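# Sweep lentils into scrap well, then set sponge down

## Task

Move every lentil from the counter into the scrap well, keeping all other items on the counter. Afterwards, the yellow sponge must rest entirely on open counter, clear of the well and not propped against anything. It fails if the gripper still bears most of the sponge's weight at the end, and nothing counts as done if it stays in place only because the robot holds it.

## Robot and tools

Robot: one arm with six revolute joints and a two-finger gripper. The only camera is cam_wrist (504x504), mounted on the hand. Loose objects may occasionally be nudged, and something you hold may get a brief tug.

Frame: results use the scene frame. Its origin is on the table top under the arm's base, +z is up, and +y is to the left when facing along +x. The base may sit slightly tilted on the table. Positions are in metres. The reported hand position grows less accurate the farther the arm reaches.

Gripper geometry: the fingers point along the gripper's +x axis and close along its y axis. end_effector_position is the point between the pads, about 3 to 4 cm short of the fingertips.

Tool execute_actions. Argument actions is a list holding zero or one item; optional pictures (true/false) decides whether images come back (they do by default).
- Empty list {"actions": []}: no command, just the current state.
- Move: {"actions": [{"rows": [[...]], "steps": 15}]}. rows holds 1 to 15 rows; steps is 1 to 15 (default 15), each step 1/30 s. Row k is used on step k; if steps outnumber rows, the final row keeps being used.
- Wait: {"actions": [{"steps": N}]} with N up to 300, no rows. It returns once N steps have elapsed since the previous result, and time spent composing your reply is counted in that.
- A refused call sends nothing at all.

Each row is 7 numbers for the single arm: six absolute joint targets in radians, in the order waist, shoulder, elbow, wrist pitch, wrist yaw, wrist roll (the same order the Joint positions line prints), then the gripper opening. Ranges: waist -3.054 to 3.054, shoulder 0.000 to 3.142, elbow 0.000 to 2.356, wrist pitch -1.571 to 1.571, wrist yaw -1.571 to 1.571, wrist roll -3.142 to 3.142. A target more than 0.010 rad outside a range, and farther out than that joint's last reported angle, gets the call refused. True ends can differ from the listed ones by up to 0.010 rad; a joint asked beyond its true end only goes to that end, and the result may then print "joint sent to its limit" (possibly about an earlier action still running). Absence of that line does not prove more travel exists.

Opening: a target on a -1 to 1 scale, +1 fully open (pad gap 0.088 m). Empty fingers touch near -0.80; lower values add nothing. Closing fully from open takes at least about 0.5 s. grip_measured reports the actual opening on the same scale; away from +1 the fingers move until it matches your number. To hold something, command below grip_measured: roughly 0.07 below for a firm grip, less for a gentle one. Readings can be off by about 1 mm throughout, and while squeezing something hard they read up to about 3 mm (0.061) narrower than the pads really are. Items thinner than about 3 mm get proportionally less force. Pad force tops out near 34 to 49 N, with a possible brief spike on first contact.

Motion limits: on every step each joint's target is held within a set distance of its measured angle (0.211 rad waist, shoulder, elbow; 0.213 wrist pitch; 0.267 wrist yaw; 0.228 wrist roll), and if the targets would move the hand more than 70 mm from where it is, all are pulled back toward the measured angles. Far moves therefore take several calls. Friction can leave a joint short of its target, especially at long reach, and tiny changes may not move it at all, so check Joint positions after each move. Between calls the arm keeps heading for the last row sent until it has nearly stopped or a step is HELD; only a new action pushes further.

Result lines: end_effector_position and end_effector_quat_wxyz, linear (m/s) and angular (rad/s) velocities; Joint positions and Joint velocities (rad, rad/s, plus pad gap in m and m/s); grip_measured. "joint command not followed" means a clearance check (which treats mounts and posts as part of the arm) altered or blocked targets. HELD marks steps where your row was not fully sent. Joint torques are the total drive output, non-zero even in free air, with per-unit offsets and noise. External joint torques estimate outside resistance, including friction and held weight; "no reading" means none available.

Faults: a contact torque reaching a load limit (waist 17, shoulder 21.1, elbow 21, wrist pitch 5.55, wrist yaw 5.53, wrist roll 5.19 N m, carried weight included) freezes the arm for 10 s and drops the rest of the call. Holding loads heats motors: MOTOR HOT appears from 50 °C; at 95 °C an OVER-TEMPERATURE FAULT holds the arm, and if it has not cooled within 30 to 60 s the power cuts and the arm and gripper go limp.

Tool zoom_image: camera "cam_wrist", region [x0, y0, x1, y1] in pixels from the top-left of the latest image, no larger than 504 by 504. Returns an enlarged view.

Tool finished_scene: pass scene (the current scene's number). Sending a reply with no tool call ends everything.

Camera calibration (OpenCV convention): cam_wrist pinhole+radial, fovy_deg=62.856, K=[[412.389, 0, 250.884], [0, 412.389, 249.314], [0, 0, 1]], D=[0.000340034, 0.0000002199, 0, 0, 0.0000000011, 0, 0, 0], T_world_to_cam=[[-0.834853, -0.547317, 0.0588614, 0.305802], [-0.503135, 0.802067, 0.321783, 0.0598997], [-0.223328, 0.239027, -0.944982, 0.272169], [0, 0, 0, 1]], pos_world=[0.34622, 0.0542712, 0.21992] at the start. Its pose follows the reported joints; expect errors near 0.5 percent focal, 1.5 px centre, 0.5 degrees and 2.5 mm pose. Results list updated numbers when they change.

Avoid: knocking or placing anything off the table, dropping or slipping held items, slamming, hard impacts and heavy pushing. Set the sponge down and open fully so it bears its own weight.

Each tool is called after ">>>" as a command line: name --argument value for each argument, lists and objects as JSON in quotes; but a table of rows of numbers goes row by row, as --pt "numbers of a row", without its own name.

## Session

>>> execute_actions --actions '[]'

Scene clock: 0.00 s of 4539.00 s.
end_effector_position=(+0.2386, +0.2542, +0.2411) grip_measured=+0.827 end_effector_quat_wxyz=(+0.700, +0.440, +0.420, -0.374) end_effector_velocity=(-0.003, -0.004, -0.001) end_effector_angular_velocity=(-0.017, +0.020, +0.005)
Joint positions: [ 0.923  1.826  1.693 -1.379  0.382  2.209  0.08 ]
Joint velocities: [-0.002 -0.002 -0.002 -0.022 -0.007 -0.007 -0.   ]
Joint torques (N m, as the arm reports them, + toward a larger angle): no reading
External joint torques (N m, as the arm's controller estimates them; a push from outside toward a larger angle lowers the number): no reading
Motor temperatures (°C, as the motors report them): [35 39 37 32 32 34]
Heat: hottest shoulder 39 °C (+0.0 °C/min).
camera_calibration (this result's frames):
cam_wrist: T_world_to_cam=[[-0.920558, -0.288726, -0.263079, 0.357334], [-0.317899, 0.945146, 0.0750972, -0.151513], [0.226965, 0.152764, -0.961847, 0.215671], [0, 0, 0, 1]] pos_world=[0.231831, 0.213427, 0.312828]

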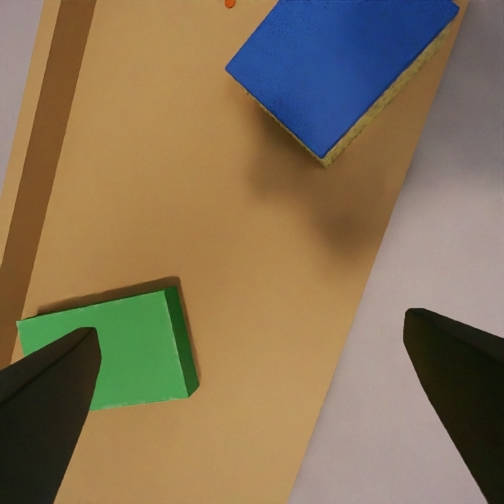

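>>> execute_actions --actions '[{"rows":[[0.88,1.8,1.705,-1.39,0.35,2.05,1],[0.82,1.77,1.72,-1.4,0.31,1.9,1],[0.76,1.74,1.735,-1.41,0.27,1.75,1],[0.7,1.71,1.75,-1.42,0.23,1.6,1],[0.64,1.68,1.765,-1.43,0.19,1.45,1],[0.58,1.65,1.78,-1.44,0.15,1.3,1],[0.52,1.62,1.79,-1.45,0.11,1.15,1],[0.46,1.6,1.8,-1.45,0.07,1.0,1],[0.4,1.6,1.8,-1.45,0.03,0.85,1],[0.35,1.6,1.8,-1.45,0,0.7,1],[0.3,1.6,1.8,-1.45,0,0.5,1],[0.26,1.6,1.8,-1.45,0,0.3,1],[0.22,1.6,1.8,-1.45,0,0,1]],"steps":15}]' --pictures false

>>> execute_actions --actions '[{"steps":25}]'

>>> execute_actions --actions '[{"rows":[[0.17,1.6,1.8,-1.45,0,0,1],[0.12,1.6,1.8,-1.45,0,0,1],[0.07,1.6,1.8,-1.45,0,0,1],[0.02,1.6,1.8,-1.45,0,0,1],[-0.03,1.6,1.8,-1.45,0,0,1],[-0.08,1.6,1.8,-1.45,0,0,1],[-0.13,1.6,1.8,-1.45,0,0,1],[-0.18,1.6,1.8,-1.45,0,0,1],[-0.22,1.6,1.8,-1.45,0,0,1]],"steps":15}]'

Scene clock: 8.50 s of 4539.00 s.
end_effector_position=(+0.3029, +0.0872, +0.3335) grip_measured=+0.987 end_effector_quat_wxyz=(+0.726, +0.384, +0.526, -0.220) end_effector_velocity=(+0.038, -0.168, -0.008) end_effector_angular_velocity=(-0.566, -0.062, +1.438)
Joint positions: [ 0.248  1.592  1.803 -1.447  0.022  1.187  0.087]
Joint velocities: [-0.623  0.002 -0.007 -0.051 -0.198 -2.132  0.   ]
Joint torques (N m, as the arm reports them, + toward a larger angle): [ 1.58 -4.98  5.    0.56 -0.26 -0.12]
External joint torques (N m, as the arm's controller estimates them; a push from outside toward a larger angle lowers the number): [ 0.11  0.26 -0.42 -0.36 -0.1  -0.07]
Motor temperatures (°C, as the motors report them): [35 41 39 32 32 34]
Heat: hottest shoulder 41 °C (+14.1 °C/min).
Steps of this call (steps 1 to 90: nothing new was sent; then 5.00 s passed at rest; steps 91 to 105: all 15 steps of this action). Readings (joint positions):
91: [0.919 1.824 1.693 -1.379 0.373 2.164]
92: [0.905 1.817 1.695 -1.383 0.351 2.092]
94: [0.835 1.792 1.707 -1.399 0.291 1.947]
98: [0.604 1.690 1.758 -1.428 0.164 1.687]
105: the state above

Scene clock: 9.33 s of 4539.00 s.
end_effector_position=(+0.3050, +0.0825, +0.3320) grip_measured=+0.987 end_effector_quat_wxyz=(+0.815, -0.074, +0.564, +0.108) end_effector_velocity=(+0.000, +0.003, +0.001) end_effector_angular_velocity=(+0.009, -0.005, +0.040)
Joint positions: [ 0.223  1.597  1.803 -1.448  0.003  0.005  0.087]
Joint velocities: [-0.002 -0.002 -0.002  0.007 -0.022 -0.037 -0.   ]
Joint torques (N m, as the arm reports them, + toward a larger angle): [-0.27 -5.48  5.03  0.59 -0.09 -0.04]
External joint torques (N m, as the arm's controller estimates them; a push from outside toward a larger angle lowers the number): [-0.3   0.11 -0.62 -0.34 -0.08 -0.04]
Motor temperatures (°C, as the motors report them): [35 41 39 32 32 34]
Heat: hottest shoulder 41 °C (+12.9 °C/min).
Steps of this call (steps 1 to 25: the robot went on to your last target). Readings (joint positions):
1: [0.233 1.594 1.803 -1.448 0.017 1.115]
2: [0.226 1.596 1.803 -1.448 0.013 1.044]
4: [0.224 1.597 1.803 -1.448 0.007 0.900]
8: [0.224 1.597 1.803 -1.448 0.004 0.614]
25: the state above
camera_calibration (this result's frames):
cam_wrist: T_world_to_cam=[[0.206897, -0.977832, 0.0322096, 0.00774419], [-0.977944, -0.207659, -0.0224199, 0.3539], [0.0286116, -0.0268605, -0.99923, 0.401929], [0, 0, 0, 1]] pos_world=[0.332992, 0.0918591, 0.409304]

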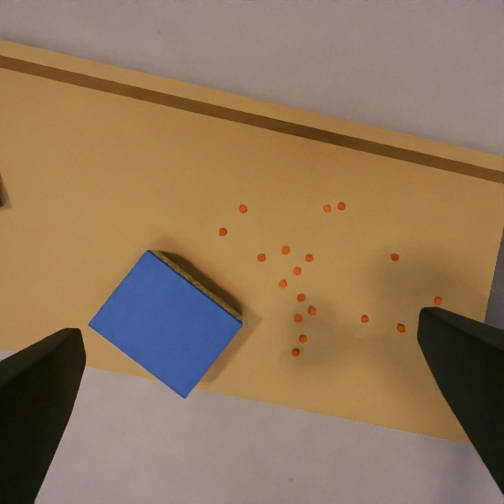

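Scene clock: 9.83 s of 4539.00 s.
end_effector_position=(+0.3117, -0.0596, +0.3304) grip_measured=+0.987 end_effector_quat_wxyz=(+0.819, +0.056, +0.568, -0.068) end_effector_velocity=(-0.002, +0.003, -0.001) end_effector_angular_velocity=(+0.024, +0.003, -0.002)
Joint positions: [-0.218  1.597  1.803 -1.448  0.003  0.002  0.087]
Joint velocities: [-0.002 -0.002 -0.002 -0.007 -0.022  0.007 -0.   ]
Joint torques (N m, as the arm reports them, + toward a larger angle): [ 0.05 -5.41  5.04  0.59 -0.12 -0.06]
External joint torques (N m, as the arm's controller estimates them; a push from outside toward a larger angle lowers the number): [ 0.06  0.2  -0.59 -0.32 -0.11 -0.07]
Motor temperatures (°C, as the motors report them): [35 41 39 32 32 34]
Heat: hottest shoulder 41 °C (+12.2 °C/min).
Steps of this call (steps 1 to 15: all 15 steps of this action). Readings (joint positions):
1: [0.218 1.597 1.803 -1.448 -0.000 0.003]
2: [0.200 1.597 1.803 -1.448 -0.003 0.002]
4: [0.129 1.597 1.803 -1.448 -0.003 0.002]
8: [-0.070 1.597 1.803 -1.448 -0.003 0.002]
15: the state above
camera_calibration (this result's frames):
cam_wrist: T_world_to_cam=[[-0.227218, -0.973638, 0.0200251, 0.00702298], [-0.973769, 0.226898, -0.0170484, 0.353696], [0.0120553, -0.0233735, -0.999654, 0.401903], [0, 0, 0, 1]] pos_world=[0.341169, -0.0640213, 0.407653]

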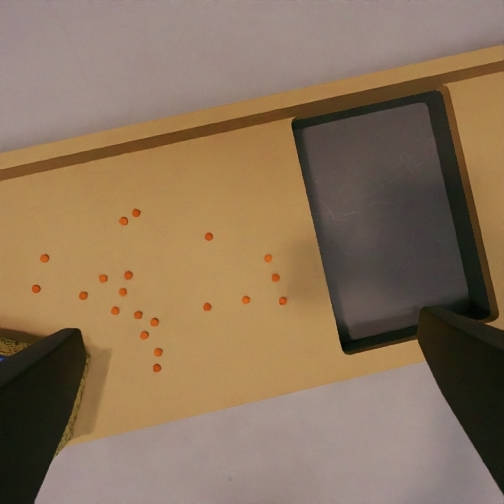

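>>> execute_actions --actions '[{"rows":[[-0.19,1.61,1.775,-1.44,0,-0.04,1],[-0.15,1.62,1.75,-1.425,0,-0.09,1],[-0.1,1.63,1.72,-1.41,0,-0.14,1],[-0.05,1.642,1.69,-1.395,0,-0.19,1],[0,1.654,1.66,-1.38,0,-0.245,1],[0.05,1.666,1.63,-1.365,0,-0.3,1],[0.1,1.678,1.6,-1.35,0,-0.355,1],[0.15,1.69,1.57,-1.335,0,-0.41,1],[0.2,1.702,1.54,-1.32,0,-0.465,1],[0.25,1.714,1.51,-1.305,0,-0.52,1],[0.3,1.726,1.48,-1.29,0,-0.57,1],[0.345,1.738,1.45,-1.28,0,-0.615,1],[0.38,1.746,1.425,-1.27,0,-0.65,1],[0.41,1.752,1.402,-1.26,0,-0.672,1]],"steps":15}]' --pictures false

>>> execute_actions --actions '[{"steps":12}]'

Scene clock: 25.53 s of 4539.00 s.
end_effector_position=(+0.2845, +0.1244, +0.1934) grip_measured=+0.988 end_effector_quat_wxyz=(+0.625, -0.348, +0.606, +0.346) end_effector_velocity=(-0.208, +0.244, -0.223) end_effector_angular_velocity=(-0.273, +0.625, +1.690)
Joint positions: [ 0.366  1.74   1.443 -1.28  -0.001 -0.616  0.087]
Joint velocities: [ 0.95   0.232 -0.603  0.154 -0.051 -0.74  -0.   ]
Joint torques (N m, as the arm reports them, + toward a larger angle): [-2.31 -7.38  5.36  0.48  0.09 -0.08]
External joint torques (N m, as the arm's controller estimates them; a push from outside toward a larger angle lowers the number): [-0.42  1.07 -1.26  0.   -0.09 -0.08]
Motor temperatures (°C, as the motors report them): [35 42 40 33 32 34]
Heat: hottest shoulder 42 °C (+7.0 °C/min).
Steps of this call (steps 1 to 15: the robot went on to your last target; steps 16 to 90: nothing new was sent; then 12.20 s passed at rest; steps 91 to 105: all 15 steps of this action). Readings (joint positions):
91: [-0.215 1.597 1.799 -1.447 0.003 -0.009]
92: [-0.205 1.598 1.790 -1.442 0.003 -0.033]
94: [-0.152 1.603 1.755 -1.419 0.004 -0.104]
98: [0.036 1.653 1.645 -1.364 0.004 -0.297]
105: the state above

Scene clock: 25.93 s of 4539.00 s.
end_effector_position=(+0.2751, +0.1359, +0.1813) grip_measured=+0.988 end_effector_quat_wxyz=(+0.598, -0.377, +0.598, +0.377) end_effector_velocity=(-0.001, -0.004, +0.000) end_effector_angular_velocity=(-0.010, +0.003, +0.015)
Joint positions: [ 0.411  1.751  1.409 -1.262 -0.002 -0.669  0.087]
Joint velocities: [-0.007 -0.002 -0.002 -0.007  0.007 -0.022 -0.   ]
Joint torques (N m, as the arm reports them, + toward a larger angle): [-0.13 -6.76  4.49  0.33  0.09 -0.06]
External joint torques (N m, as the arm's controller estimates them; a push from outside toward a larger angle lowers the number): [-0.08  0.03 -1.18  0.01  0.12 -0.07]
Motor temperatures (°C, as the motors report them): [35 42 40 33 32 34]
Heat: hottest shoulder 42 °C (+6.9 °C/min).
Steps of this call (steps 1 to 12: the robot went on to your last target). Readings (joint positions):
1: [0.391 1.746 1.428 -1.276 -0.002 -0.633]
2: [0.406 1.750 1.418 -1.272 -0.002 -0.645]
4: [0.413 1.751 1.410 -1.267 -0.002 -0.658]
8: [0.411 1.751 1.410 -1.263 -0.002 -0.667]
12: the state above
camera_calibration (this result's frames):
cam_wrist: T_world_to_cam=[[0.884142, -0.464411, 0.0511417, -0.188555], [-0.453534, -0.826791, 0.332752, 0.207869], [-0.11225, -0.317394, -0.941627, 0.321494], [0, 0, 0, 1]] pos_world=[0.297073, 0.186338, 0.243202]

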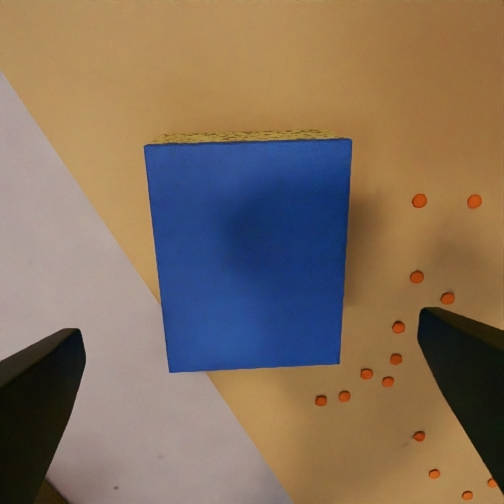

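>>> execute_actions --actions '[{"rows":[[0.41,1.755,1.385,-1.24,0,-0.672,1],[0.41,1.759,1.365,-1.215,0,-0.672,1],[0.41,1.764,1.345,-1.19,0,-0.672,1],[0.41,1.769,1.325,-1.165,0,-0.672,1],[0.41,1.774,1.305,-1.14,0,-0.672,1],[0.41,1.78,1.285,-1.115,0,-0.672,1],[0.41,1.786,1.265,-1.09,0,-0.672,1],[0.41,1.792,1.245,-1.064,0,-0.672,1],[0.41,1.798,1.225,-1.038,0,-0.672,1],[0.41,1.804,1.205,-1.012,0,-0.672,1],[0.41,1.811,1.185,-0.986,0,-0.672,1],[0.41,1.817,1.168,-0.965,0,-0.672,1],[0.41,1.821,1.158,-0.952,0,-0.672,1]],"steps":15}]' --pictures false

>>> execute_actions --actions '[{"steps":12}]'

Scene clock: 33.87 s of 4539.00 s.
end_effector_position=(+0.2737, +0.1350, +0.1065) grip_measured=+0.988 end_effector_quat_wxyz=(+0.595, -0.377, +0.601, +0.378) end_effector_velocity=(-0.035, -0.016, -0.095) end_effector_angular_velocity=(-0.066, +0.150, +0.009)
Joint positions: [ 0.411  1.812  1.176 -0.976 -0.002 -0.67   0.087]
Joint velocities: [ 0.002  0.12  -0.256  0.212 -0.007 -0.007 -0.   ]
Joint torques (N m, as the arm reports them, + toward a larger angle): [-0.15 -6.96  4.66  0.43  0.09 -0.07]
External joint torques (N m, as the arm's controller estimates them; a push from outside toward a larger angle lowers the number): [-0.2   0.81 -1.29  0.    0.14 -0.07]
Motor temperatures (°C, as the motors report them): [35 43 40 33 32 34]
Heat: hottest shoulder 43 °C (+7.1 °C/min).
Steps of this call (steps 1 to 30: the robot went on to your last target; steps 31 to 90: nothing new was sent; then 4.43 s passed at rest; steps 91 to 105: all 15 steps of this action). Readings (joint positions):
91: [0.411 1.751 1.405 -1.256 -0.002 -0.670]
92: [0.411 1.751 1.398 -1.243 -0.002 -0.670]
94: [0.411 1.752 1.371 -1.207 -0.002 -0.670]
98: [0.411 1.769 1.296 -1.118 -0.002 -0.670]
105: the state above

Scene clock: 34.27 s of 4539.00 s.
end_effector_position=(+0.2747, +0.1355, +0.1027) grip_measured=+0.988 end_effector_quat_wxyz=(+0.597, -0.377, +0.599, +0.377) end_effector_velocity=(-0.004, -0.001, -0.001) end_effector_angular_velocity=(+0.001, +0.014, +0.019)
Joint positions: [ 0.411  1.816  1.165 -0.954 -0.002 -0.67   0.087]
Joint velocities: [-0.002 -0.002 -0.007 -0.007 -0.007 -0.022 -0.   ]
Joint torques (N m, as the arm reports them, + toward a larger angle): [-0.13 -6.56  4.18  0.32  0.08 -0.06]
External joint torques (N m, as the arm's controller estimates them; a push from outside toward a larger angle lowers the number): [-0.1   0.32 -1.09  0.02  0.12 -0.06]
Motor temperatures (°C, as the motors report them): [35 43 40 33 32 34]
Heat: hottest shoulder 43 °C (+7.0 °C/min).
Steps of this call (steps 1 to 12: the robot went on to your last target). Readings (joint positions):
1: [0.411 1.815 1.170 -0.970 -0.002 -0.670]
2: [0.411 1.816 1.167 -0.965 -0.002 -0.670]
4: [0.411 1.816 1.165 -0.959 -0.002 -0.670]
8: [0.411 1.816 1.165 -0.956 -0.002 -0.670]
12: the state above
camera_calibration (this result's frames):
cam_wrist: T_world_to_cam=[[0.884353, -0.464058, 0.0506919, -0.184391], [-0.452992, -0.826851, 0.33334, 0.233247], [-0.112775, -0.317753, -0.941443, 0.247411], [0, 0, 0, 1]] pos_world=[0.296627, 0.185908, 0.16452]

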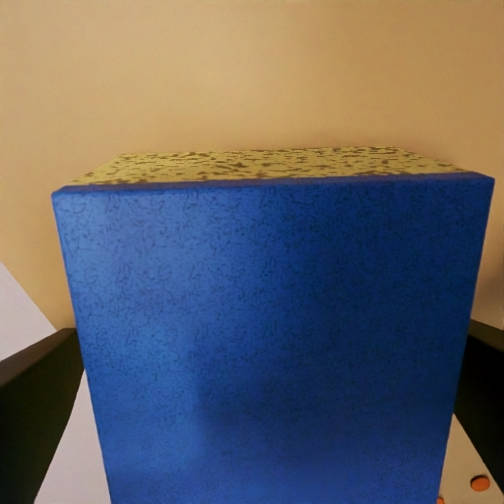

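>>> execute_actions --actions '[{"rows":[[0.41,1.821,1.158,-0.952,0,-0.672,0.9],[0.41,1.821,1.158,-0.952,0,-0.672,0.8],[0.41,1.821,1.158,-0.952,0,-0.672,0.72],[0.41,1.821,1.158,-0.952,0,-0.672,0.65],[0.41,1.821,1.158,-0.952,0,-0.672,0.58],[0.41,1.821,1.158,-0.952,0,-0.672,0.52],[0.41,1.821,1.158,-0.952,0,-0.672,0.46],[0.41,1.821,1.158,-0.952,0,-0.672,0.4]],"steps":15}]'

Scene clock: 40.30 s of 4539.00 s.
end_effector_position=(+0.2747, +0.1355, +0.1027) grip_measured=+0.412 end_effector_quat_wxyz=(+0.597, -0.377, +0.599, +0.377) end_effector_velocity=(-0.001, +0.000, +0.003) end_effector_angular_velocity=(+0.008, +0.001, +0.005)
Joint positions: [ 0.411  1.816  1.165 -0.954 -0.002 -0.67   0.059]
Joint velocities: [-0.002 -0.007  0.002 -0.007 -0.007 -0.007 -0.006]
Joint torques (N m, as the arm reports them, + toward a larger angle): [-0.16 -6.53  4.23  0.33  0.08 -0.07]
External joint torques (N m, as the arm's controller estimates them; a push from outside toward a larger angle lowers the number): [-0.11  0.37 -1.05  0.04  0.12 -0.07]
Motor temperatures (°C, as the motors report them): [35 44 40 33 32 34]
Heat: hottest shoulder 44 °C (+7.4 °C/min).
Steps of this call (steps 1 to 30: the robot went on to your last target; steps 31 to 90: nothing new was sent; then 2.53 s passed at rest; steps 91 to 105: all 15 steps of this action). Readings (joint positions):
91: [0.411 1.816 1.165 -0.954 -0.002 -0.670]
92: [0.411 1.816 1.165 -0.954 -0.002 -0.670]
94: [0.411 1.816 1.165 -0.954 -0.002 -0.670]
98: [0.411 1.816 1.165 -0.954 -0.002 -0.670]
105: the state above
camera_calibration (this result's frames):
cam_wrist: T_world_to_cam=[[0.884353, -0.464058, 0.0506919, -0.184391], [-0.452992, -0.826851, 0.33334, 0.233247], [-0.112775, -0.317753, -0.941443, 0.247411], [0, 0, 0, 1]] pos_world=[0.296627, 0.185908, 0.16452]

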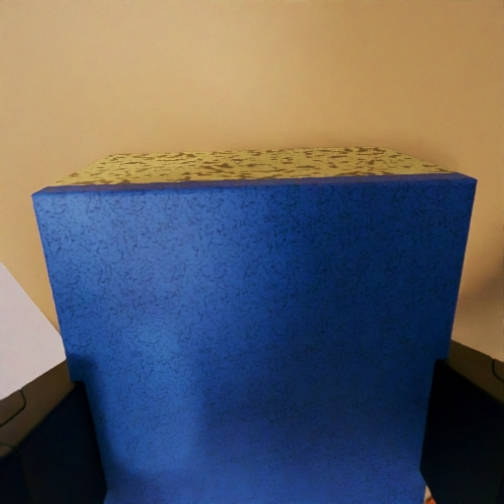

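>>> execute_actions --actions '[{"rows":[[0.41,1.812,1.18,-0.97,0,-0.672,0.4],[0.41,1.805,1.2,-0.995,0,-0.672,0.4],[0.41,1.802,1.225,-1.02,0,-0.66,0.4],[0.409,1.805,1.255,-1.045,0,-0.63,0.4],[0.407,1.82,1.29,-1.065,0,-0.58,0.4],[0.405,1.84,1.325,-1.08,0,-0.52,0.4],[0.403,1.865,1.36,-1.092,0,-0.455,0.4],[0.4,1.89,1.395,-1.102,0,-0.39,0.4],[0.398,1.915,1.43,-1.112,0,-0.325,0.4],[0.395,1.94,1.465,-1.122,0,-0.26,0.4],[0.393,1.965,1.5,-1.132,0,-0.195,0.4],[0.39,1.99,1.535,-1.142,0,-0.13,0.4],[0.388,2.015,1.57,-1.152,0,-0.065,0.4],[0.385,2.04,1.605,-1.162,0,0,0.4],[0.383,2.065,1.64,-1.172,0,0.065,0.4]],"steps":15}]' --pictures false

>>> execute_actions --actions '[{"rows":[[0.381,2.088,1.672,-1.182,0,0.13,0.4],[0.379,2.108,1.698,-1.188,0,0.195,0.4],[0.377,2.122,1.715,-1.19,0,0.26,0.4],[0.376,2.13,1.72,-1.19,0,0.32,0.4],[0.376,2.132,1.715,-1.183,0,0.37,0.4],[0.376,2.134,1.705,-1.172,0,0.4,0.4],[0.376,2.136,1.693,-1.16,0,0.413,0.4],[0.376,2.139,1.68,-1.146,0,0.413,0.4],[0.376,2.141,1.667,-1.132,0,0.413,0.4],[0.376,2.144,1.654,-1.118,0,0.413,0.4],[0.376,2.146,1.641,-1.104,0,0.413,0.4],[0.376,2.149,1.629,-1.091,0,0.413,0.4],[0.376,2.151,1.618,-1.08,0,0.413,0.4],[0.376,2.153,1.609,-1.071,0,0.413,0.4]],"steps":15}]' --pictures false

>>> execute_actions --actions '[{"steps":12}]'

Scene clock: 58.03 s of 4539.00 s.
end_effector_position=(+0.3352, +0.1572, +0.1386) grip_measured=+0.403 end_effector_quat_wxyz=(+0.689, -0.178, +0.679, +0.180) end_effector_velocity=(+0.178, +0.051, -0.022) end_effector_angular_velocity=(+0.002, +0.079, -1.978)
Joint positions: [ 0.392  2.001  1.558 -1.148 -0.002 -0.075  0.059]
Joint velocities: [-0.081  0.774  1.004 -0.3   -0.007  1.897 -0.   ]
Joint torques (N m, as the arm reports them, + toward a larger angle): [-0.24 -7.57  6.04  0.01  0.12  0.13]
External joint torques (N m, as the arm's controller estimates them; a push from outside toward a larger angle lowers the number): [-0.19  1.11  0.34 -0.34  0.13  0.13]
Motor temperatures (°C, as the motors report them): [35 45 40 33 32 34]
Heat: hottest shoulder 45 °C (+6.2 °C/min).
Steps of this call (steps 1 to 15: the robot went on to your last target; steps 16 to 90: nothing new was sent; then 14.23 s passed at rest; steps 91 to 105: all 15 steps of this action). Readings (joint positions):
91: [0.411 1.816 1.165 -0.955 -0.002 -0.670]
92: [0.411 1.816 1.171 -0.967 -0.002 -0.670]
94: [0.411 1.816 1.196 -1.006 -0.002 -0.659]
98: [0.409 1.840 1.316 -1.070 -0.002 -0.504]
105: the state above

Scene clock: 58.53 s of 4539.00 s.
end_effector_position=(+0.3626, +0.1641, +0.1066) grip_measured=+0.403 end_effector_quat_wxyz=(+0.709, -0.005, +0.705, +0.007) end_effector_velocity=(-0.031, -0.011, -0.103) end_effector_angular_velocity=(-0.051, +0.167, -0.054)
Joint positions: [ 0.378  2.138  1.631 -1.09  -0.002  0.407  0.059]
Joint velocities: [-0.002  0.115 -0.242  0.183 -0.022  0.051  0.   ]
Joint torques (N m, as the arm reports them, + toward a larger angle): [-0.24 -8.85  4.52  0.37  0.14  0.11]
External joint torques (N m, as the arm's controller estimates them; a push from outside toward a larger angle lowers the number): [-0.24  0.99 -1.23 -0.03  0.13  0.11]
Motor temperatures (°C, as the motors report them): [35 45 40 33 32 34]
Heat: hottest shoulder 45 °C (+6.2 °C/min).
Steps of this call (steps 1 to 15: all 15 steps of this action). Readings (joint positions):
1: [0.389 2.026 1.591 -1.157 -0.002 -0.011]
2: [0.387 2.050 1.623 -1.166 -0.002 0.054]
4: [0.383 2.088 1.672 -1.174 -0.002 0.182]
8: [0.378 2.117 1.691 -1.169 -0.002 0.356]
15: the state above

Scene clock: 58.93 s of 4539.00 s.
end_effector_position=(+0.3622, +0.1639, +0.1009) grip_measured=+0.403 end_effector_quat_wxyz=(+0.708, -0.004, +0.706, +0.005) end_effector_velocity=(-0.006, -0.003, -0.003) end_effector_angular_velocity=(-0.006, +0.032, -0.010)
Joint positions: [ 0.378  2.144  1.618 -1.073 -0.002  0.411  0.059]
Joint velocities: [-0.002  0.002 -0.007 -0.022 -0.007  0.007 -0.   ]
Joint torques (N m, as the arm reports them, + toward a larger angle): [-0.29 -8.67  4.1   0.34  0.13  0.11]
External joint torques (N m, as the arm's controller estimates them; a push from outside toward a larger angle lowers the number): [-0.27  0.69 -1.34  0.04  0.11  0.11]
Motor temperatures (°C, as the motors report them): [35 45 40 33 32 34]
Heat: hottest shoulder 45 °C (+6.1 °C/min).
Steps of this call (steps 1 to 12: the robot went on to your last target). Readings (joint positions):
1: [0.378 2.141 1.625 -1.085 -0.002 0.408]
2: [0.378 2.144 1.621 -1.081 -0.002 0.409]
4: [0.378 2.144 1.619 -1.077 -0.002 0.410]
8: [0.378 2.144 1.619 -1.074 -0.002 0.410]
12: the state above
camera_calibration (this result's frames):
cam_wrist: T_world_to_cam=[[-0.0257783, -0.998469, 0.048939, 0.168869], [-0.943545, 0.0404743, 0.328763, 0.333003], [-0.33024, -0.0377012, -0.943144, 0.297649], [0, 0, 0, 1]] pos_world=[0.416852, 0.166354, 0.162983]

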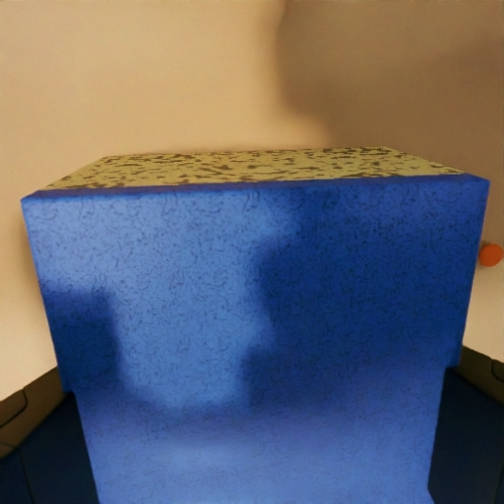

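>>> execute_actions --actions '[{"rows":[[0.37,2.14,1.6,-1.069,0,0.407,0.4],[0.36,2.129,1.588,-1.066,0,0.397,0.4],[0.348,2.121,1.576,-1.062,0,0.385,0.4],[0.335,2.113,1.564,-1.058,0,0.372,0.4],[0.322,2.105,1.552,-1.054,0,0.359,0.4],[0.309,2.097,1.541,-1.05,0,0.346,0.4],[0.295,2.089,1.53,-1.047,0,0.332,0.4],[0.281,2.082,1.519,-1.044,0,0.318,0.4],[0.267,2.075,1.509,-1.041,0,0.304,0.4],[0.253,2.069,1.5,-1.038,0,0.29,0.4],[0.238,2.063,1.491,-1.035,0,0.275,0.4],[0.224,2.057,1.483,-1.032,0,0.261,0.4],[0.209,2.052,1.476,-1.03,0,0.246,0.4],[0.194,2.047,1.469,-1.028,0,0.231,0.4],[0.179,2.043,1.462,-1.026,0,0.216,0.4]],"steps":15}]'

Scene clock: 70.33 s of 4539.00 s.
end_effector_position=(+0.3611, +0.0965, +0.1001) grip_measured=+0.403 end_effector_quat_wxyz=(+0.706, -0.002, +0.708, +0.006) end_effector_velocity=(-0.004, -0.170, -0.001) end_effector_angular_velocity=(+0.015, +0.031, +0.010)
Joint positions: [ 0.215  2.061  1.489 -1.033 -0.002  0.25   0.059]
Joint velocities: [-0.437 -0.154 -0.232  0.051 -0.007 -0.447 -0.   ]
Joint torques (N m, as the arm reports them, + toward a larger angle): [-0.42 -9.68  4.07  0.29  0.12 -0.06]
External joint torques (N m, as the arm's controller estimates them; a push from outside toward a larger angle lowers the number): [-0.47 -0.92 -1.32 -0.02  0.12 -0.06]
Motor temperatures (°C, as the motors report them): [35 47 40 33 32 34]
Heat: hottest shoulder 47 °C (+6.1 °C/min).
Steps of this call (steps 1 to 30: the robot went on to your last target; steps 31 to 90: nothing new was sent; then 7.90 s passed at rest; steps 91 to 105: all 15 steps of this action). Readings (joint positions):
91: [0.378 2.144 1.617 -1.072 -0.002 0.411]
92: [0.376 2.142 1.612 -1.070 -0.002 0.408]
94: [0.367 2.134 1.596 -1.064 -0.002 0.393]
98: [0.321 2.105 1.554 -1.052 -0.002 0.347]
105: the state above
camera_calibration (this result's frames):
cam_wrist: T_world_to_cam=[[-0.0276289, -0.998553, 0.0461414, 0.102542], [-0.941086, 0.0415466, 0.335605, 0.333278], [-0.337036, -0.0341506, -0.940872, 0.295908], [0, 0, 0, 1]] pos_world=[0.416208, 0.0986526, 0.16183]

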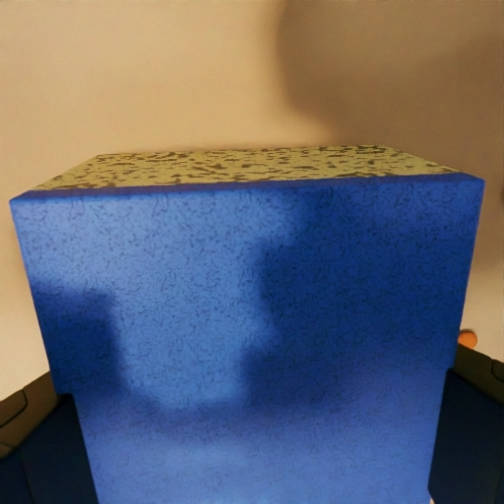

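>>> execute_actions --actions '[{"rows":[[0.172,2.042,1.46,-1.026,0,0.209,0.4],[0.16,2.041,1.459,-1.025,0,0.197,0.4],[0.146,2.04,1.457,-1.025,0,0.183,0.4],[0.131,2.038,1.455,-1.024,0,0.168,0.4],[0.116,2.037,1.453,-1.024,0,0.153,0.4],[0.101,2.035,1.451,-1.023,0,0.138,0.4],[0.086,2.034,1.449,-1.023,0,0.123,0.4],[0.071,2.033,1.448,-1.023,0,0.108,0.4],[0.056,2.033,1.447,-1.022,0,0.093,0.4],[0.041,2.033,1.446,-1.022,0,0.078,0.4],[0.026,2.033,1.445,-1.022,0,0.063,0.4],[0.011,2.034,1.444,-1.022,0,0.048,0.4],[-0.004,2.035,1.444,-1.022,0,0.033,0.4],[-0.019,2.036,1.444,-1.022,0,0.018,0.4],[-0.034,2.038,1.445,-1.022,0,0.003,0.4]],"steps":15}]' --pictures false

>>> execute_actions --actions '[{"rows":[[-0.05,2.04,1.447,-1.022,0,-0.013,0.4],[-0.066,2.042,1.45,-1.023,0,-0.029,0.4],[-0.082,2.044,1.454,-1.024,0,-0.045,0.4],[-0.098,2.046,1.458,-1.025,0,-0.061,0.4],[-0.114,2.047,1.462,-1.026,0,-0.077,0.4],[-0.13,2.049,1.466,-1.026,0,-0.093,0.4],[-0.146,2.05,1.469,-1.027,0,-0.109,0.4],[-0.162,2.052,1.472,-1.028,0,-0.125,0.4],[-0.177,2.054,1.476,-1.029,0,-0.14,0.4],[-0.192,2.057,1.48,-1.031,0,-0.155,0.4],[-0.208,2.06,1.484,-1.032,0,-0.171,0.4],[-0.223,2.063,1.489,-1.034,0,-0.186,0.4],[-0.238,2.066,1.494,-1.035,0,-0.201,0.4],[-0.253,2.07,1.499,-1.037,0,-0.216,0.4],[-0.268,2.074,1.506,-1.04,0,-0.231,0.4]],"steps":15}]' --pictures false

>>> execute_actions --actions '[{"rows":[[-0.283,2.079,1.513,-1.042,0,-0.246,0.4],[-0.298,2.084,1.521,-1.045,0,-0.261,0.4],[-0.313,2.089,1.529,-1.048,0,-0.276,0.4],[-0.327,2.094,1.537,-1.051,0,-0.29,0.4],[-0.341,2.099,1.546,-1.054,0,-0.304,0.4],[-0.355,2.105,1.555,-1.057,0,-0.318,0.4],[-0.367,2.11,1.563,-1.06,0,-0.33,0.4],[-0.377,2.114,1.57,-1.062,0,-0.34,0.4]],"steps":14}]'

Scene clock: 83.97 s of 4539.00 s.
end_effector_position=(+0.3666, +0.0178, +0.0989) grip_measured=+0.403 end_effector_quat_wxyz=(+0.704, +0.000, +0.710, +0.008) end_effector_velocity=(+0.001, -0.158, -0.003) end_effector_angular_velocity=(+0.023, +0.027, +0.015)
Joint positions: [ 0.003  2.04   1.455 -1.025 -0.002  0.038  0.059]
Joint velocities: [-0.432 -0.002 -0.007 -0.022 -0.007 -0.447 -0.   ]
Joint torques (N m, as the arm reports them, + toward a larger angle): [-0.44 -9.05  4.17  0.34  0.11 -0.1 ]
External joint torques (N m, as the arm's controller estimates them; a push from outside toward a larger angle lowers the number): [-0.56 -0.36 -1.28  0.04  0.13 -0.1 ]
Motor temperatures (°C, as the motors report them): [35 50 40 33 32 34]
Heat: hottest shoulder 50 °C (+8.1 °C/min). Fold the arm in close to its base before you think long.
MOTOR HOT: a motor reached 50 °C. Now the hottest motor, joint 2 (shoulder), reports 50 °C. The temperature limit of the motors' drives, at which the controller stops the arm, is 95 °C. To cool a motor, set the load down, stop pushing, or move to a pose that needs little force.
Steps of this call (steps 1 to 30: the robot went on to your last target; steps 31 to 90: nothing new was sent; then 10.13 s passed at rest; steps 91 to 105: all 15 steps of this action). Readings (joint positions):
91: [0.179 2.050 1.472 -1.028 -0.002 0.216]
92: [0.178 2.049 1.471 -1.027 -0.002 0.211]
94: [0.168 2.048 1.468 -1.027 -0.002 0.192]
98: [0.113 2.043 1.461 -1.026 -0.002 0.140]
105: the state above

Scene clock: 84.47 s of 4539.00 s.
end_effector_position=(+0.3677, -0.0695, +0.1009) grip_measured=+0.403 end_effector_quat_wxyz=(+0.708, +0.003, +0.706, +0.011) end_effector_velocity=(-0.008, -0.168, -0.004) end_effector_angular_velocity=(+0.038, +0.014, +0.010)
Joint positions: [-0.231  2.054  1.488 -1.034 -0.002 -0.196  0.059]
Joint velocities: [-0.452  0.105  0.149 -0.066 -0.022 -0.462  0.   ]
Joint torques (N m, as the arm reports them, + toward a larger angle): [-0.25 -7.21  5.75 -0.02  0.11 -0.14]
External joint torques (N m, as the arm's controller estimates them; a push from outside toward a larger angle lowers the number): [-0.44  1.66  0.26 -0.36  0.15 -0.14]
Motor temperatures (°C, as the motors report them): [35 50 40 33 32 34]
Heat: hottest shoulder 50 °C (+8.0 °C/min). Fold the arm in close to its base before you think long.
MOTOR HOT: still on. Now the hottest motor, joint 2 (shoulder), reports 50 °C; a drive's own limit is 95 °C.
Steps of this call (steps 1 to 15: all 15 steps of this action). Readings (joint positions):
1: [-0.011 2.040 1.455 -1.025 -0.002 0.022]
2: [-0.026 2.040 1.455 -1.025 -0.002 0.006]
4: [-0.056 2.040 1.455 -1.025 -0.002 -0.025]
8: [-0.121 2.040 1.460 -1.025 -0.002 -0.089]
15: the state above

Scene clock: 84.93 s of 4539.00 s.
end_effector_position=(+0.3662, -0.1268, +0.1007) grip_measured=+0.403 end_effector_quat_wxyz=(+0.709, +0.007, +0.705, +0.009) end_effector_velocity=(-0.000, -0.000, +0.001) end_effector_angular_velocity=(-0.003, +0.013, +0.054)
Joint positions: [-0.378  2.1    1.562 -1.059 -0.002 -0.335  0.059]
Joint velocities: [ 0.002  0.007  0.017 -0.022  0.007 -0.051 -0.   ]
Joint torques (N m, as the arm reports them, + toward a larger angle): [ 0.36 -7.72  5.79 -0.01  0.09 -0.12]
External joint torques (N m, as the arm's controller estimates them; a push from outside toward a larger angle lowers the number): [ 0.18  1.54  0.22 -0.33  0.13 -0.12]
Motor temperatures (°C, as the motors report them): [35 50 40 33 32 34]
Heat: hottest shoulder 50 °C (+8.1 °C/min). Fold the arm in close to its base before you think long.
MOTOR HOT: still on. Now the hottest motor, joint 2 (shoulder), reports 50 °C; a drive's own limit is 95 °C.
Steps of this call (steps 1 to 14: all 14 steps of this action). Readings (joint positions):
1: [-0.246 2.058 1.494 -1.036 -0.002 -0.211]
2: [-0.261 2.062 1.500 -1.038 -0.002 -0.226]
4: [-0.290 2.071 1.514 -1.043 -0.002 -0.256]
8: [-0.346 2.091 1.547 -1.054 -0.002 -0.311]
14: the state above
camera_calibration (this result's frames):
cam_wrist: T_world_to_cam=[[-0.0354573, -0.998973, 0.028206, -0.1157], [-0.944055, 0.0427411, 0.327006, 0.349239], [-0.327876, -0.0150333, -0.944601, 0.290004], [0, 0, 0, 1]] pos_world=[0.420683, -0.126148, 0.162999]

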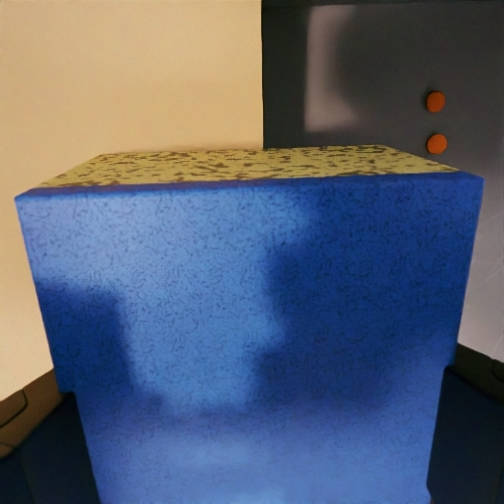

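>>> execute_actions --actions '[{"rows":[[-0.377,2.1,1.585,-1.082,0,-0.34,0.4],[-0.377,2.088,1.6,-1.105,0,-0.34,0.4],[-0.377,2.078,1.612,-1.128,0,-0.34,0.4],[-0.37,2.066,1.62,-1.148,0,-0.333,0.4],[-0.35,2.052,1.62,-1.163,0,-0.313,0.4],[-0.315,2.037,1.61,-1.17,0,-0.278,0.4],[-0.27,2.022,1.592,-1.168,0,-0.233,0.4],[-0.22,2.006,1.57,-1.162,0,-0.183,0.4],[-0.17,1.99,1.547,-1.155,0,-0.133,0.4],[-0.12,1.974,1.524,-1.148,0,-0.083,0.4],[-0.07,1.958,1.501,-1.141,0,-0.033,0.4],[-0.02,1.942,1.478,-1.134,0,0.017,0.4],[0.03,1.926,1.455,-1.127,0,0.067,0.4],[0.08,1.91,1.432,-1.12,0,0.117,0.4],[0.13,1.894,1.409,-1.113,0,0.167,0.4]],"steps":15}]' --pictures false

>>> execute_actions --actions '[{"rows":[[0.18,1.878,1.386,-1.106,0,0.217,0.4],[0.23,1.862,1.363,-1.099,0,0.268,0.4],[0.275,1.848,1.342,-1.092,0,0.315,0.4],[0.315,1.838,1.325,-1.085,0,0.356,0.4],[0.345,1.836,1.312,-1.075,0,0.387,0.4],[0.365,1.84,1.3,-1.061,0,0.408,0.4],[0.375,1.845,1.288,-1.046,0,0.418,0.4],[0.375,1.849,1.276,-1.031,0,0.418,0.4],[0.375,1.853,1.264,-1.016,0,0.418,0.4],[0.375,1.857,1.252,-1.002,0,0.418,0.4],[0.375,1.86,1.24,-0.988,0,0.418,0.4],[0.375,1.863,1.229,-0.975,0,0.418,0.4],[0.375,1.866,1.22,-0.964,0,0.418,0.4],[0.375,1.869,1.211,-0.955,0,0.418,0.4]],"steps":15}]' --pictures false

>>> execute_actions --actions '[{"rows":[[0.375,1.869,1.211,-0.955,0,0.418,0.4],[0.375,1.869,1.211,-0.955,0,0.418,0.4],[0.375,1.869,1.211,-0.955,0,0.418,0.4],[0.375,1.869,1.211,-0.955,0,0.418,0.4],[0.375,1.869,1.211,-0.955,0,0.418,0.4],[0.375,1.869,1.211,-0.955,0,0.418,0.5],[0.375,1.869,1.211,-0.955,0,0.418,0.6],[0.375,1.869,1.211,-0.955,0,0.418,0.75],[0.375,1.869,1.211,-0.955,0,0.418,1]],"steps":12}]' --pictures false

>>> execute_actions --actions '[{"rows":[[0.375,1.855,1.235,-0.98,0,0.418,1],[0.375,1.845,1.26,-1.01,0,0.418,1],[0.375,1.838,1.29,-1.045,0,0.418,1],[0.375,1.831,1.32,-1.085,0,0.418,1],[0.375,1.824,1.35,-1.125,0,0.418,1],[0.375,1.818,1.38,-1.16,0,0.418,1],[0.375,1.812,1.41,-1.195,0,0.418,1],[0.375,1.807,1.44,-1.23,0,0.418,1],[0.375,1.802,1.47,-1.265,0,0.418,1],[0.375,1.79,1.51,-1.3,0,0.4,1],[0.36,1.77,1.55,-1.33,0,0.36,1],[0.34,1.74,1.6,-1.36,0,0.31,1],[0.31,1.71,1.65,-1.385,0,0.26,1],[0.27,1.68,1.7,-1.41,0,0.2,1],[0.23,1.65,1.74,-1.43,0,0.14,1]],"steps":15}]' --pictures false

>>> execute_actions --actions '[{"rows":[[0.18,1.625,1.77,-1.44,0,0.09,1],[0.13,1.605,1.795,-1.45,0,0.04,1],[0.08,1.6,1.8,-1.45,0,0,1],[0.04,1.6,1.8,-1.45,0,0,1],[0,1.6,1.8,-1.45,0,0,1]],"steps":12}]'

Scene clock: 101.50 s of 4539.00 s.
end_effector_position=(+0.3521, +0.0243, +0.1380) grip_measured=+0.403 end_effector_quat_wxyz=(+0.710, -0.001, +0.704, +0.008) end_effector_velocity=(-0.189, +0.553, -0.033) end_effector_angular_velocity=(-0.025, +0.139, +0.123)
Joint positions: [ 0.026  1.937  1.47  -1.126  0.001  0.059  0.059]
Joint velocities: [ 1.58  -0.413 -0.711  0.154 -0.022  1.458 -0.   ]
Joint torques (N m, as the arm reports them, + toward a larger angle): [-0.7  -9.52  3.83  0.18 -0.03  0.09]
External joint torques (N m, as the arm's controller estimates them; a push from outside toward a larger angle lowers the number): [ 0.24 -1.29 -1.33  0.04 -0.1   0.08]
Motor temperatures (°C, as the motors report them): [35 51 42 32 32 34]
Heat: hottest shoulder 51 °C (+7.1 °C/min). Fold the arm in close to its base before you think long.
MOTOR HOT: still on. Now the hottest motor, joint 2 (shoulder), reports 51 °C; a drive's own limit is 95 °C.
Steps of this call (steps 1 to 15: the robot went on to your last target; steps 16 to 90: nothing new was sent; then 13.07 s passed at rest; steps 91 to 105: all 15 steps of this action). Readings (joint positions):
91: [-0.378 2.101 1.567 -1.066 -0.002 -0.338]
92: [-0.378 2.101 1.573 -1.078 -0.002 -0.338]
94: [-0.377 2.098 1.590 -1.109 -0.002 -0.338]
98: [-0.328 2.053 1.594 -1.151 0.003 -0.256]
105: the state above

Scene clock: 102.00 s of 4539.00 s.
end_effector_position=(+0.2924, +0.1315, +0.1065) grip_measured=+0.403 end_effector_quat_wxyz=(+0.709, -0.002, +0.705, +0.004) end_effector_velocity=(-0.026, -0.011, -0.070) end_effector_angular_velocity=(-0.032, +0.090, -0.010)
Joint positions: [ 0.376  1.857  1.232 -0.974 -0.002  0.413  0.059]
Joint velocities: [-0.002  0.066 -0.212  0.183 -0.007  0.007 -0.   ]
Joint torques (N m, as the arm reports them, + toward a larger angle): [-0.19 -6.47  4.23  0.39  0.13  0.11]
External joint torques (N m, as the arm's controller estimates them; a push from outside toward a larger angle lowers the number): [-0.27  1.08 -1.23  0.02  0.11  0.1 ]
Motor temperatures (°C, as the motors report them): [35 51 42 32 32 34]
Heat: hottest shoulder 51 °C (+7.0 °C/min). Fold the arm in close to its base before you think long.
MOTOR HOT: still on. Now the hottest motor, joint 2 (shoulder), reports 51 °C; a drive's own limit is 95 °C.
Steps of this call (steps 1 to 15: all 15 steps of this action). Readings (joint positions):
1: [0.078 1.923 1.446 -1.120 0.001 0.108]
2: [0.129 1.909 1.422 -1.114 0.001 0.158]
4: [0.224 1.880 1.377 -1.102 0.001 0.254]
8: [0.357 1.853 1.316 -1.060 -0.002 0.375]
15: the state above

Scene clock: 102.40 s of 4539.00 s.
end_effector_position=(+0.2915, +0.1311, +0.1017) grip_measured=+0.892 end_effector_quat_wxyz=(+0.708, -0.002, +0.706, +0.003) end_effector_velocity=(+0.000, +0.002, +0.000) end_effector_angular_velocity=(+0.010, -0.004, +0.010)
Joint positions: [ 0.376  1.862  1.218 -0.958 -0.002  0.415  0.083]
Joint velocities: [ 0.002 -0.002 -0.002  0.007 -0.007 -0.007  0.062]
Joint torques (N m, as the arm reports them, + toward a larger angle): [-0.07 -6.71  4.25  0.4   0.12  0.1 ]
External joint torques (N m, as the arm's controller estimates them; a push from outside toward a larger angle lowers the number): [-0.06  0.61 -1.12  0.07  0.1   0.1 ]
Motor temperatures (°C, as the motors report them): [35 51 42 32 32 34]
Heat: hottest shoulder 51 °C (+7.1 °C/min). Fold the arm in close to its base before you think long.
MOTOR HOT: still on. Now the hottest motor, joint 2 (shoulder), reports 51 °C; a drive's own limit is 95 °C.
Steps of this call (steps 1 to 12: all 12 steps of this action). Readings (joint positions):
1: [0.376 1.859 1.227 -0.970 -0.002 0.414]
2: [0.376 1.860 1.223 -0.966 -0.002 0.414]
4: [0.376 1.862 1.219 -0.962 -0.002 0.415]
8: [0.376 1.862 1.219 -0.958 -0.002 0.415]
12: the state above

Scene clock: 102.90 s of 4539.00 s.
end_effector_position=(+0.3064, +0.1173, +0.2393) grip_measured=+0.987 end_effector_quat_wxyz=(+0.745, -0.024, +0.664, +0.052) end_effector_velocity=(+0.118, -0.231, +0.530) end_effector_angular_velocity=(+0.365, -1.278, +0.441)
Joint positions: [ 0.319  1.74   1.62  -1.362 -0.002  0.257  0.087]
Joint velocities: [-0.774 -0.711  1.175 -0.564 -0.007 -1.223 -0.   ]
Joint torques (N m, as the arm reports them, + toward a larger angle): [-1.29 -9.27  6.3  -0.04  0.13 -0.07]
External joint torques (N m, as the arm's controller estimates them; a push from outside toward a larger angle lowers the number): [-0.53 -1.55  0.43 -0.29  0.   -0.09]
Motor temperatures (°C, as the motors report them): [35 51 42 32 32 34]
Heat: hottest shoulder 51 °C (+7.0 °C/min). Fold the arm in close to its base before you think long.
MOTOR HOT: still on. Now the hottest motor, joint 2 (shoulder), reports 51 °C; a drive's own limit is 95 °C.
Steps of this call (steps 1 to 15: all 15 steps of this action). Readings (joint positions):
1: [0.376 1.862 1.219 -0.960 -0.002 0.416]
2: [0.376 1.862 1.226 -0.976 -0.002 0.416]
4: [0.376 1.861 1.256 -1.027 -0.002 0.416]
8: [0.376 1.837 1.365 -1.155 -0.002 0.416]
15: the state above

Scene clock: 103.30 s of 4539.00 s.
end_effector_position=(+0.3158, +0.0111, +0.3308) grip_measured=+0.987 end_effector_quat_wxyz=(+0.822, -0.007, +0.570, +0.019) end_effector_velocity=(+0.009, -0.003, -0.020) end_effector_angular_velocity=(-0.033, +0.069, +0.053)
Joint positions: [ 0.001  1.595  1.799 -1.447  0.003  0.006  0.087]
Joint velocities: [-0.007  0.061 -0.002 -0.007  0.007 -0.066 -0.   ]
Joint torques (N m, as the arm reports them, + toward a larger angle): [ 0.21 -5.81  5.37  0.61 -0.11 -0.07]
External joint torques (N m, as the arm's controller estimates them; a push from outside toward a larger angle lowers the number): [ 0.34  0.13 -0.49 -0.31 -0.11 -0.07]
Motor temperatures (°C, as the motors report them): [35 51 42 32 32 34]
Heat: hottest shoulder 51 °C (+7.1 °C/min). Fold the arm in close to its base before you think long.
MOTOR HOT: still on. Now the hottest motor, joint 2 (shoulder), reports 51 °C; a drive's own limit is 95 °C.
Steps of this call (steps 1 to 12: all 12 steps of this action). Readings (joint positions):
1: [0.290 1.715 1.657 -1.379 -0.002 0.216]
2: [0.255 1.689 1.692 -1.395 -0.002 0.172]
4: [0.163 1.641 1.750 -1.419 -0.002 0.085]
8: [0.009 1.592 1.798 -1.442 0.005 0.022]
12: the state above
camera_calibration (this result's frames):
cam_wrist: T_world_to_cam=[[-0.0151153, -0.999578, 0.0248215, 0.00853722], [-0.999708, 0.01464, -0.0192185, 0.352913], [0.018847, -0.0251047, -0.999507, 0.401731], [0, 0, 0, 1]] pos_world=[0.345368, 0.0134523, 0.408104]

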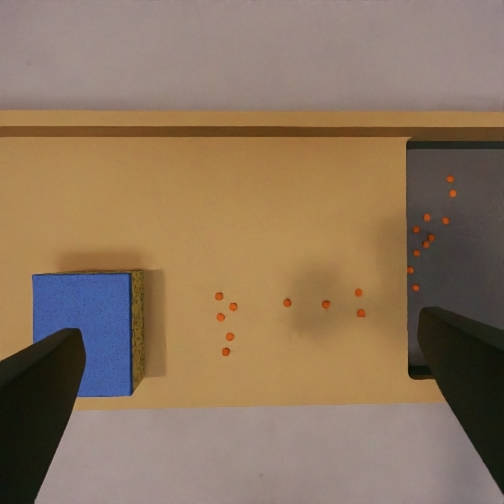

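>>> execute_actions --actions '[{"rows":[[0.025,1.615,1.775,-1.44,0,0.03,1],[0.055,1.633,1.748,-1.425,0,0.065,1],[0.09,1.651,1.72,-1.41,0,0.1,1],[0.125,1.669,1.692,-1.395,0,0.14,1],[0.16,1.687,1.664,-1.38,0,0.18,1],[0.195,1.705,1.636,-1.365,0,0.22,1],[0.23,1.723,1.608,-1.35,0,0.26,1],[0.265,1.741,1.58,-1.335,0,0.3,1],[0.3,1.759,1.552,-1.32,0,0.335,1],[0.33,1.777,1.524,-1.305,0,0.37,1],[0.355,1.793,1.496,-1.287,0,0.4,1],[0.372,1.806,1.47,-1.265,0,0.418,1],[0.377,1.81,1.45,-1.24,0,0.418,1],[0.377,1.814,1.43,-1.215,0,0.418,1],[0.377,1.818,1.41,-1.19,0,0.418,1]],"steps":15}]' --pictures false

>>> execute_actions --actions '[{"rows":[[0.377,1.822,1.39,-1.167,0,0.418,1],[0.377,1.826,1.37,-1.144,0,0.418,1],[0.377,1.831,1.35,-1.12,0,0.418,1],[0.377,1.836,1.33,-1.096,0,0.418,1],[0.377,1.841,1.31,-1.072,0,0.418,1],[0.377,1.846,1.29,-1.048,0,0.418,1],[0.377,1.851,1.27,-1.024,0,0.418,1],[0.377,1.857,1.252,-1.002,0,0.418,1],[0.377,1.862,1.236,-0.982,0,0.418,1],[0.377,1.865,1.225,-0.969,0,0.418,1],[0.377,1.867,1.218,-0.961,0,0.418,1]],"steps":15}]' --pictures false

>>> execute_actions --actions '[{"rows":[[0.377,1.867,1.218,-0.961,0,0.418,0.9],[0.377,1.867,1.218,-0.961,0,0.418,0.8],[0.377,1.867,1.218,-0.961,0,0.418,0.72],[0.377,1.867,1.218,-0.961,0,0.418,0.65],[0.377,1.867,1.218,-0.961,0,0.418,0.58],[0.377,1.867,1.218,-0.961,0,0.418,0.52],[0.377,1.867,1.218,-0.961,0,0.418,0.46],[0.377,1.867,1.218,-0.961,0,0.418,0.4]],"steps":15}]'

Scene clock: 119.20 s of 4539.00 s.
end_effector_position=(+0.2965, +0.1318, +0.1784) grip_measured=+0.987 end_effector_quat_wxyz=(+0.713, -0.006, +0.701, +0.010) end_effector_velocity=(-0.045, +0.067, -0.229) end_effector_angular_velocity=(-0.102, +0.203, -0.010)
Joint positions: [ 0.372  1.804  1.459 -1.242 -0.     0.395  0.087]
Joint velocities: [ 0.247  0.198 -0.667  0.637  0.007  0.256 -0.   ]
Joint torques (N m, as the arm reports them, + toward a larger angle): [-1.5  -7.53  5.15  0.36  0.08  0.09]
External joint torques (N m, as the arm's controller estimates them; a push from outside toward a larger angle lowers the number): [-0.26  0.84 -1.22 -0.02 -0.08  0.05]
Motor temperatures (°C, as the motors report them): [35 48 42 33 32 34]
Heat: hottest shoulder 48 °C (+3.0 °C/min). Fold the arm in close to its base before you think long.
MOTOR HOT: still on. Now the hottest motor, joint 2 (shoulder), reports 48 °C; a drive's own limit is 95 °C.
Steps of this call (steps 1 to 15: the robot went on to your last target; steps 16 to 90: nothing new was sent; then 12.40 s passed at rest; steps 91 to 105: all 15 steps of this action). Readings (joint positions):
91: [0.003 1.598 1.797 -1.448 0.003 0.008]
92: [0.011 1.601 1.788 -1.442 0.003 0.025]
94: [0.052 1.614 1.757 -1.420 0.003 0.077]
98: [0.184 1.689 1.652 -1.365 0.003 0.217]
105: the state above

Scene clock: 119.70 s of 4539.00 s.
end_effector_position=(+0.2907, +0.1313, +0.1034) grip_measured=+0.987 end_effector_quat_wxyz=(+0.706, -0.004, +0.708, +0.002) end_effector_velocity=(+0.008, +0.002, -0.013) end_effector_angular_velocity=(+0.017, -0.054, +0.005)
Joint positions: [ 0.378  1.862  1.226 -0.972 -0.     0.415  0.087]
Joint velocities: [-0.002  0.002 -0.051  0.11   0.007 -0.007 -0.   ]
Joint torques (N m, as the arm reports them, + toward a larger angle): [-0.14 -6.85  4.45  0.44  0.07  0.09]
External joint torques (N m, as the arm's controller estimates them; a push from outside toward a larger angle lowers the number): [-0.08  0.92 -1.31  0.03  0.04  0.09]
Motor temperatures (°C, as the motors report them): [35 48 42 33 32 34]
Heat: hottest shoulder 48 °C (+3.0 °C/min). Fold the arm in close to its base before you think long.
MOTOR HOT: still on. Now the hottest motor, joint 2 (shoulder), reports 48 °C; a drive's own limit is 95 °C.
Steps of this call (steps 1 to 15: all 15 steps of this action). Readings (joint positions):
1: [0.377 1.809 1.438 -1.219 -0.000 0.402]
2: [0.379 1.813 1.419 -1.196 -0.000 0.406]
4: [0.378 1.817 1.380 -1.149 -0.000 0.411]
8: [0.378 1.835 1.303 -1.054 -0.000 0.415]
15: the state above

Scene clock: 120.20 s of 4539.00 s.
end_effector_position=(+0.2921, +0.1319, +0.1032) grip_measured=+0.412 end_effector_quat_wxyz=(+0.708, -0.003, +0.706, +0.003) end_effector_velocity=(-0.001, -0.000, +0.001) end_effector_angular_velocity=(+0.006, +0.005, +0.005)
Joint positions: [ 0.378  1.862  1.225 -0.963 -0.     0.416  0.059]
Joint velocities: [-0.002 -0.002  0.002 -0.007 -0.007 -0.007 -0.006]
Joint torques (N m, as the arm reports them, + toward a larger angle): [-0.16 -7.02  4.37  0.34  0.07  0.11]
External joint torques (N m, as the arm's controller estimates them; a push from outside toward a larger angle lowers the number): [-0.14  0.3  -1.04 -0.02  0.05  0.11]
Motor temperatures (°C, as the motors report them): [35 48 42 33 32 34]
Heat: hottest shoulder 48 °C (+3.0 °C/min). Fold the arm in close to its base before you think long.
MOTOR HOT: still on. Now the hottest motor, joint 2 (shoulder), reports 48 °C; a drive's own limit is 95 °C.
Steps of this call (steps 1 to 15: all 15 steps of this action). Readings (joint positions):
1: [0.378 1.862 1.225 -0.969 -0.000 0.416]
2: [0.378 1.862 1.225 -0.967 -0.000 0.416]
4: [0.378 1.862 1.225 -0.965 -0.000 0.416]
8: [0.378 1.862 1.225 -0.963 -0.000 0.416]
15: the state above
camera_calibration (this result's frames):
cam_wrist: T_world_to_cam=[[-0.0307416, -0.998227, 0.0509685, 0.136256], [-0.943357, 0.0458297, 0.328598, 0.26662], [-0.330351, -0.0379799, -0.943094, 0.275529], [0, 0, 0, 1]] pos_world=[0.346728, 0.13426, 0.165294]

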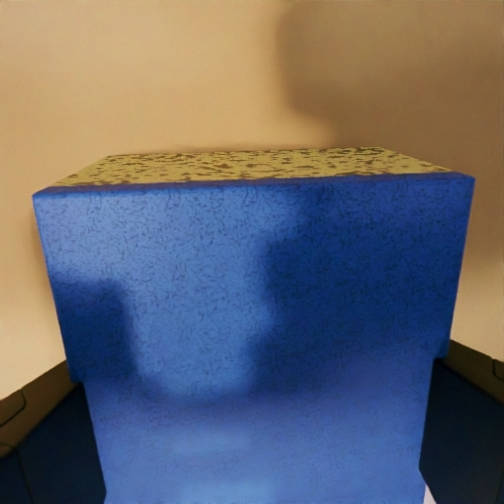

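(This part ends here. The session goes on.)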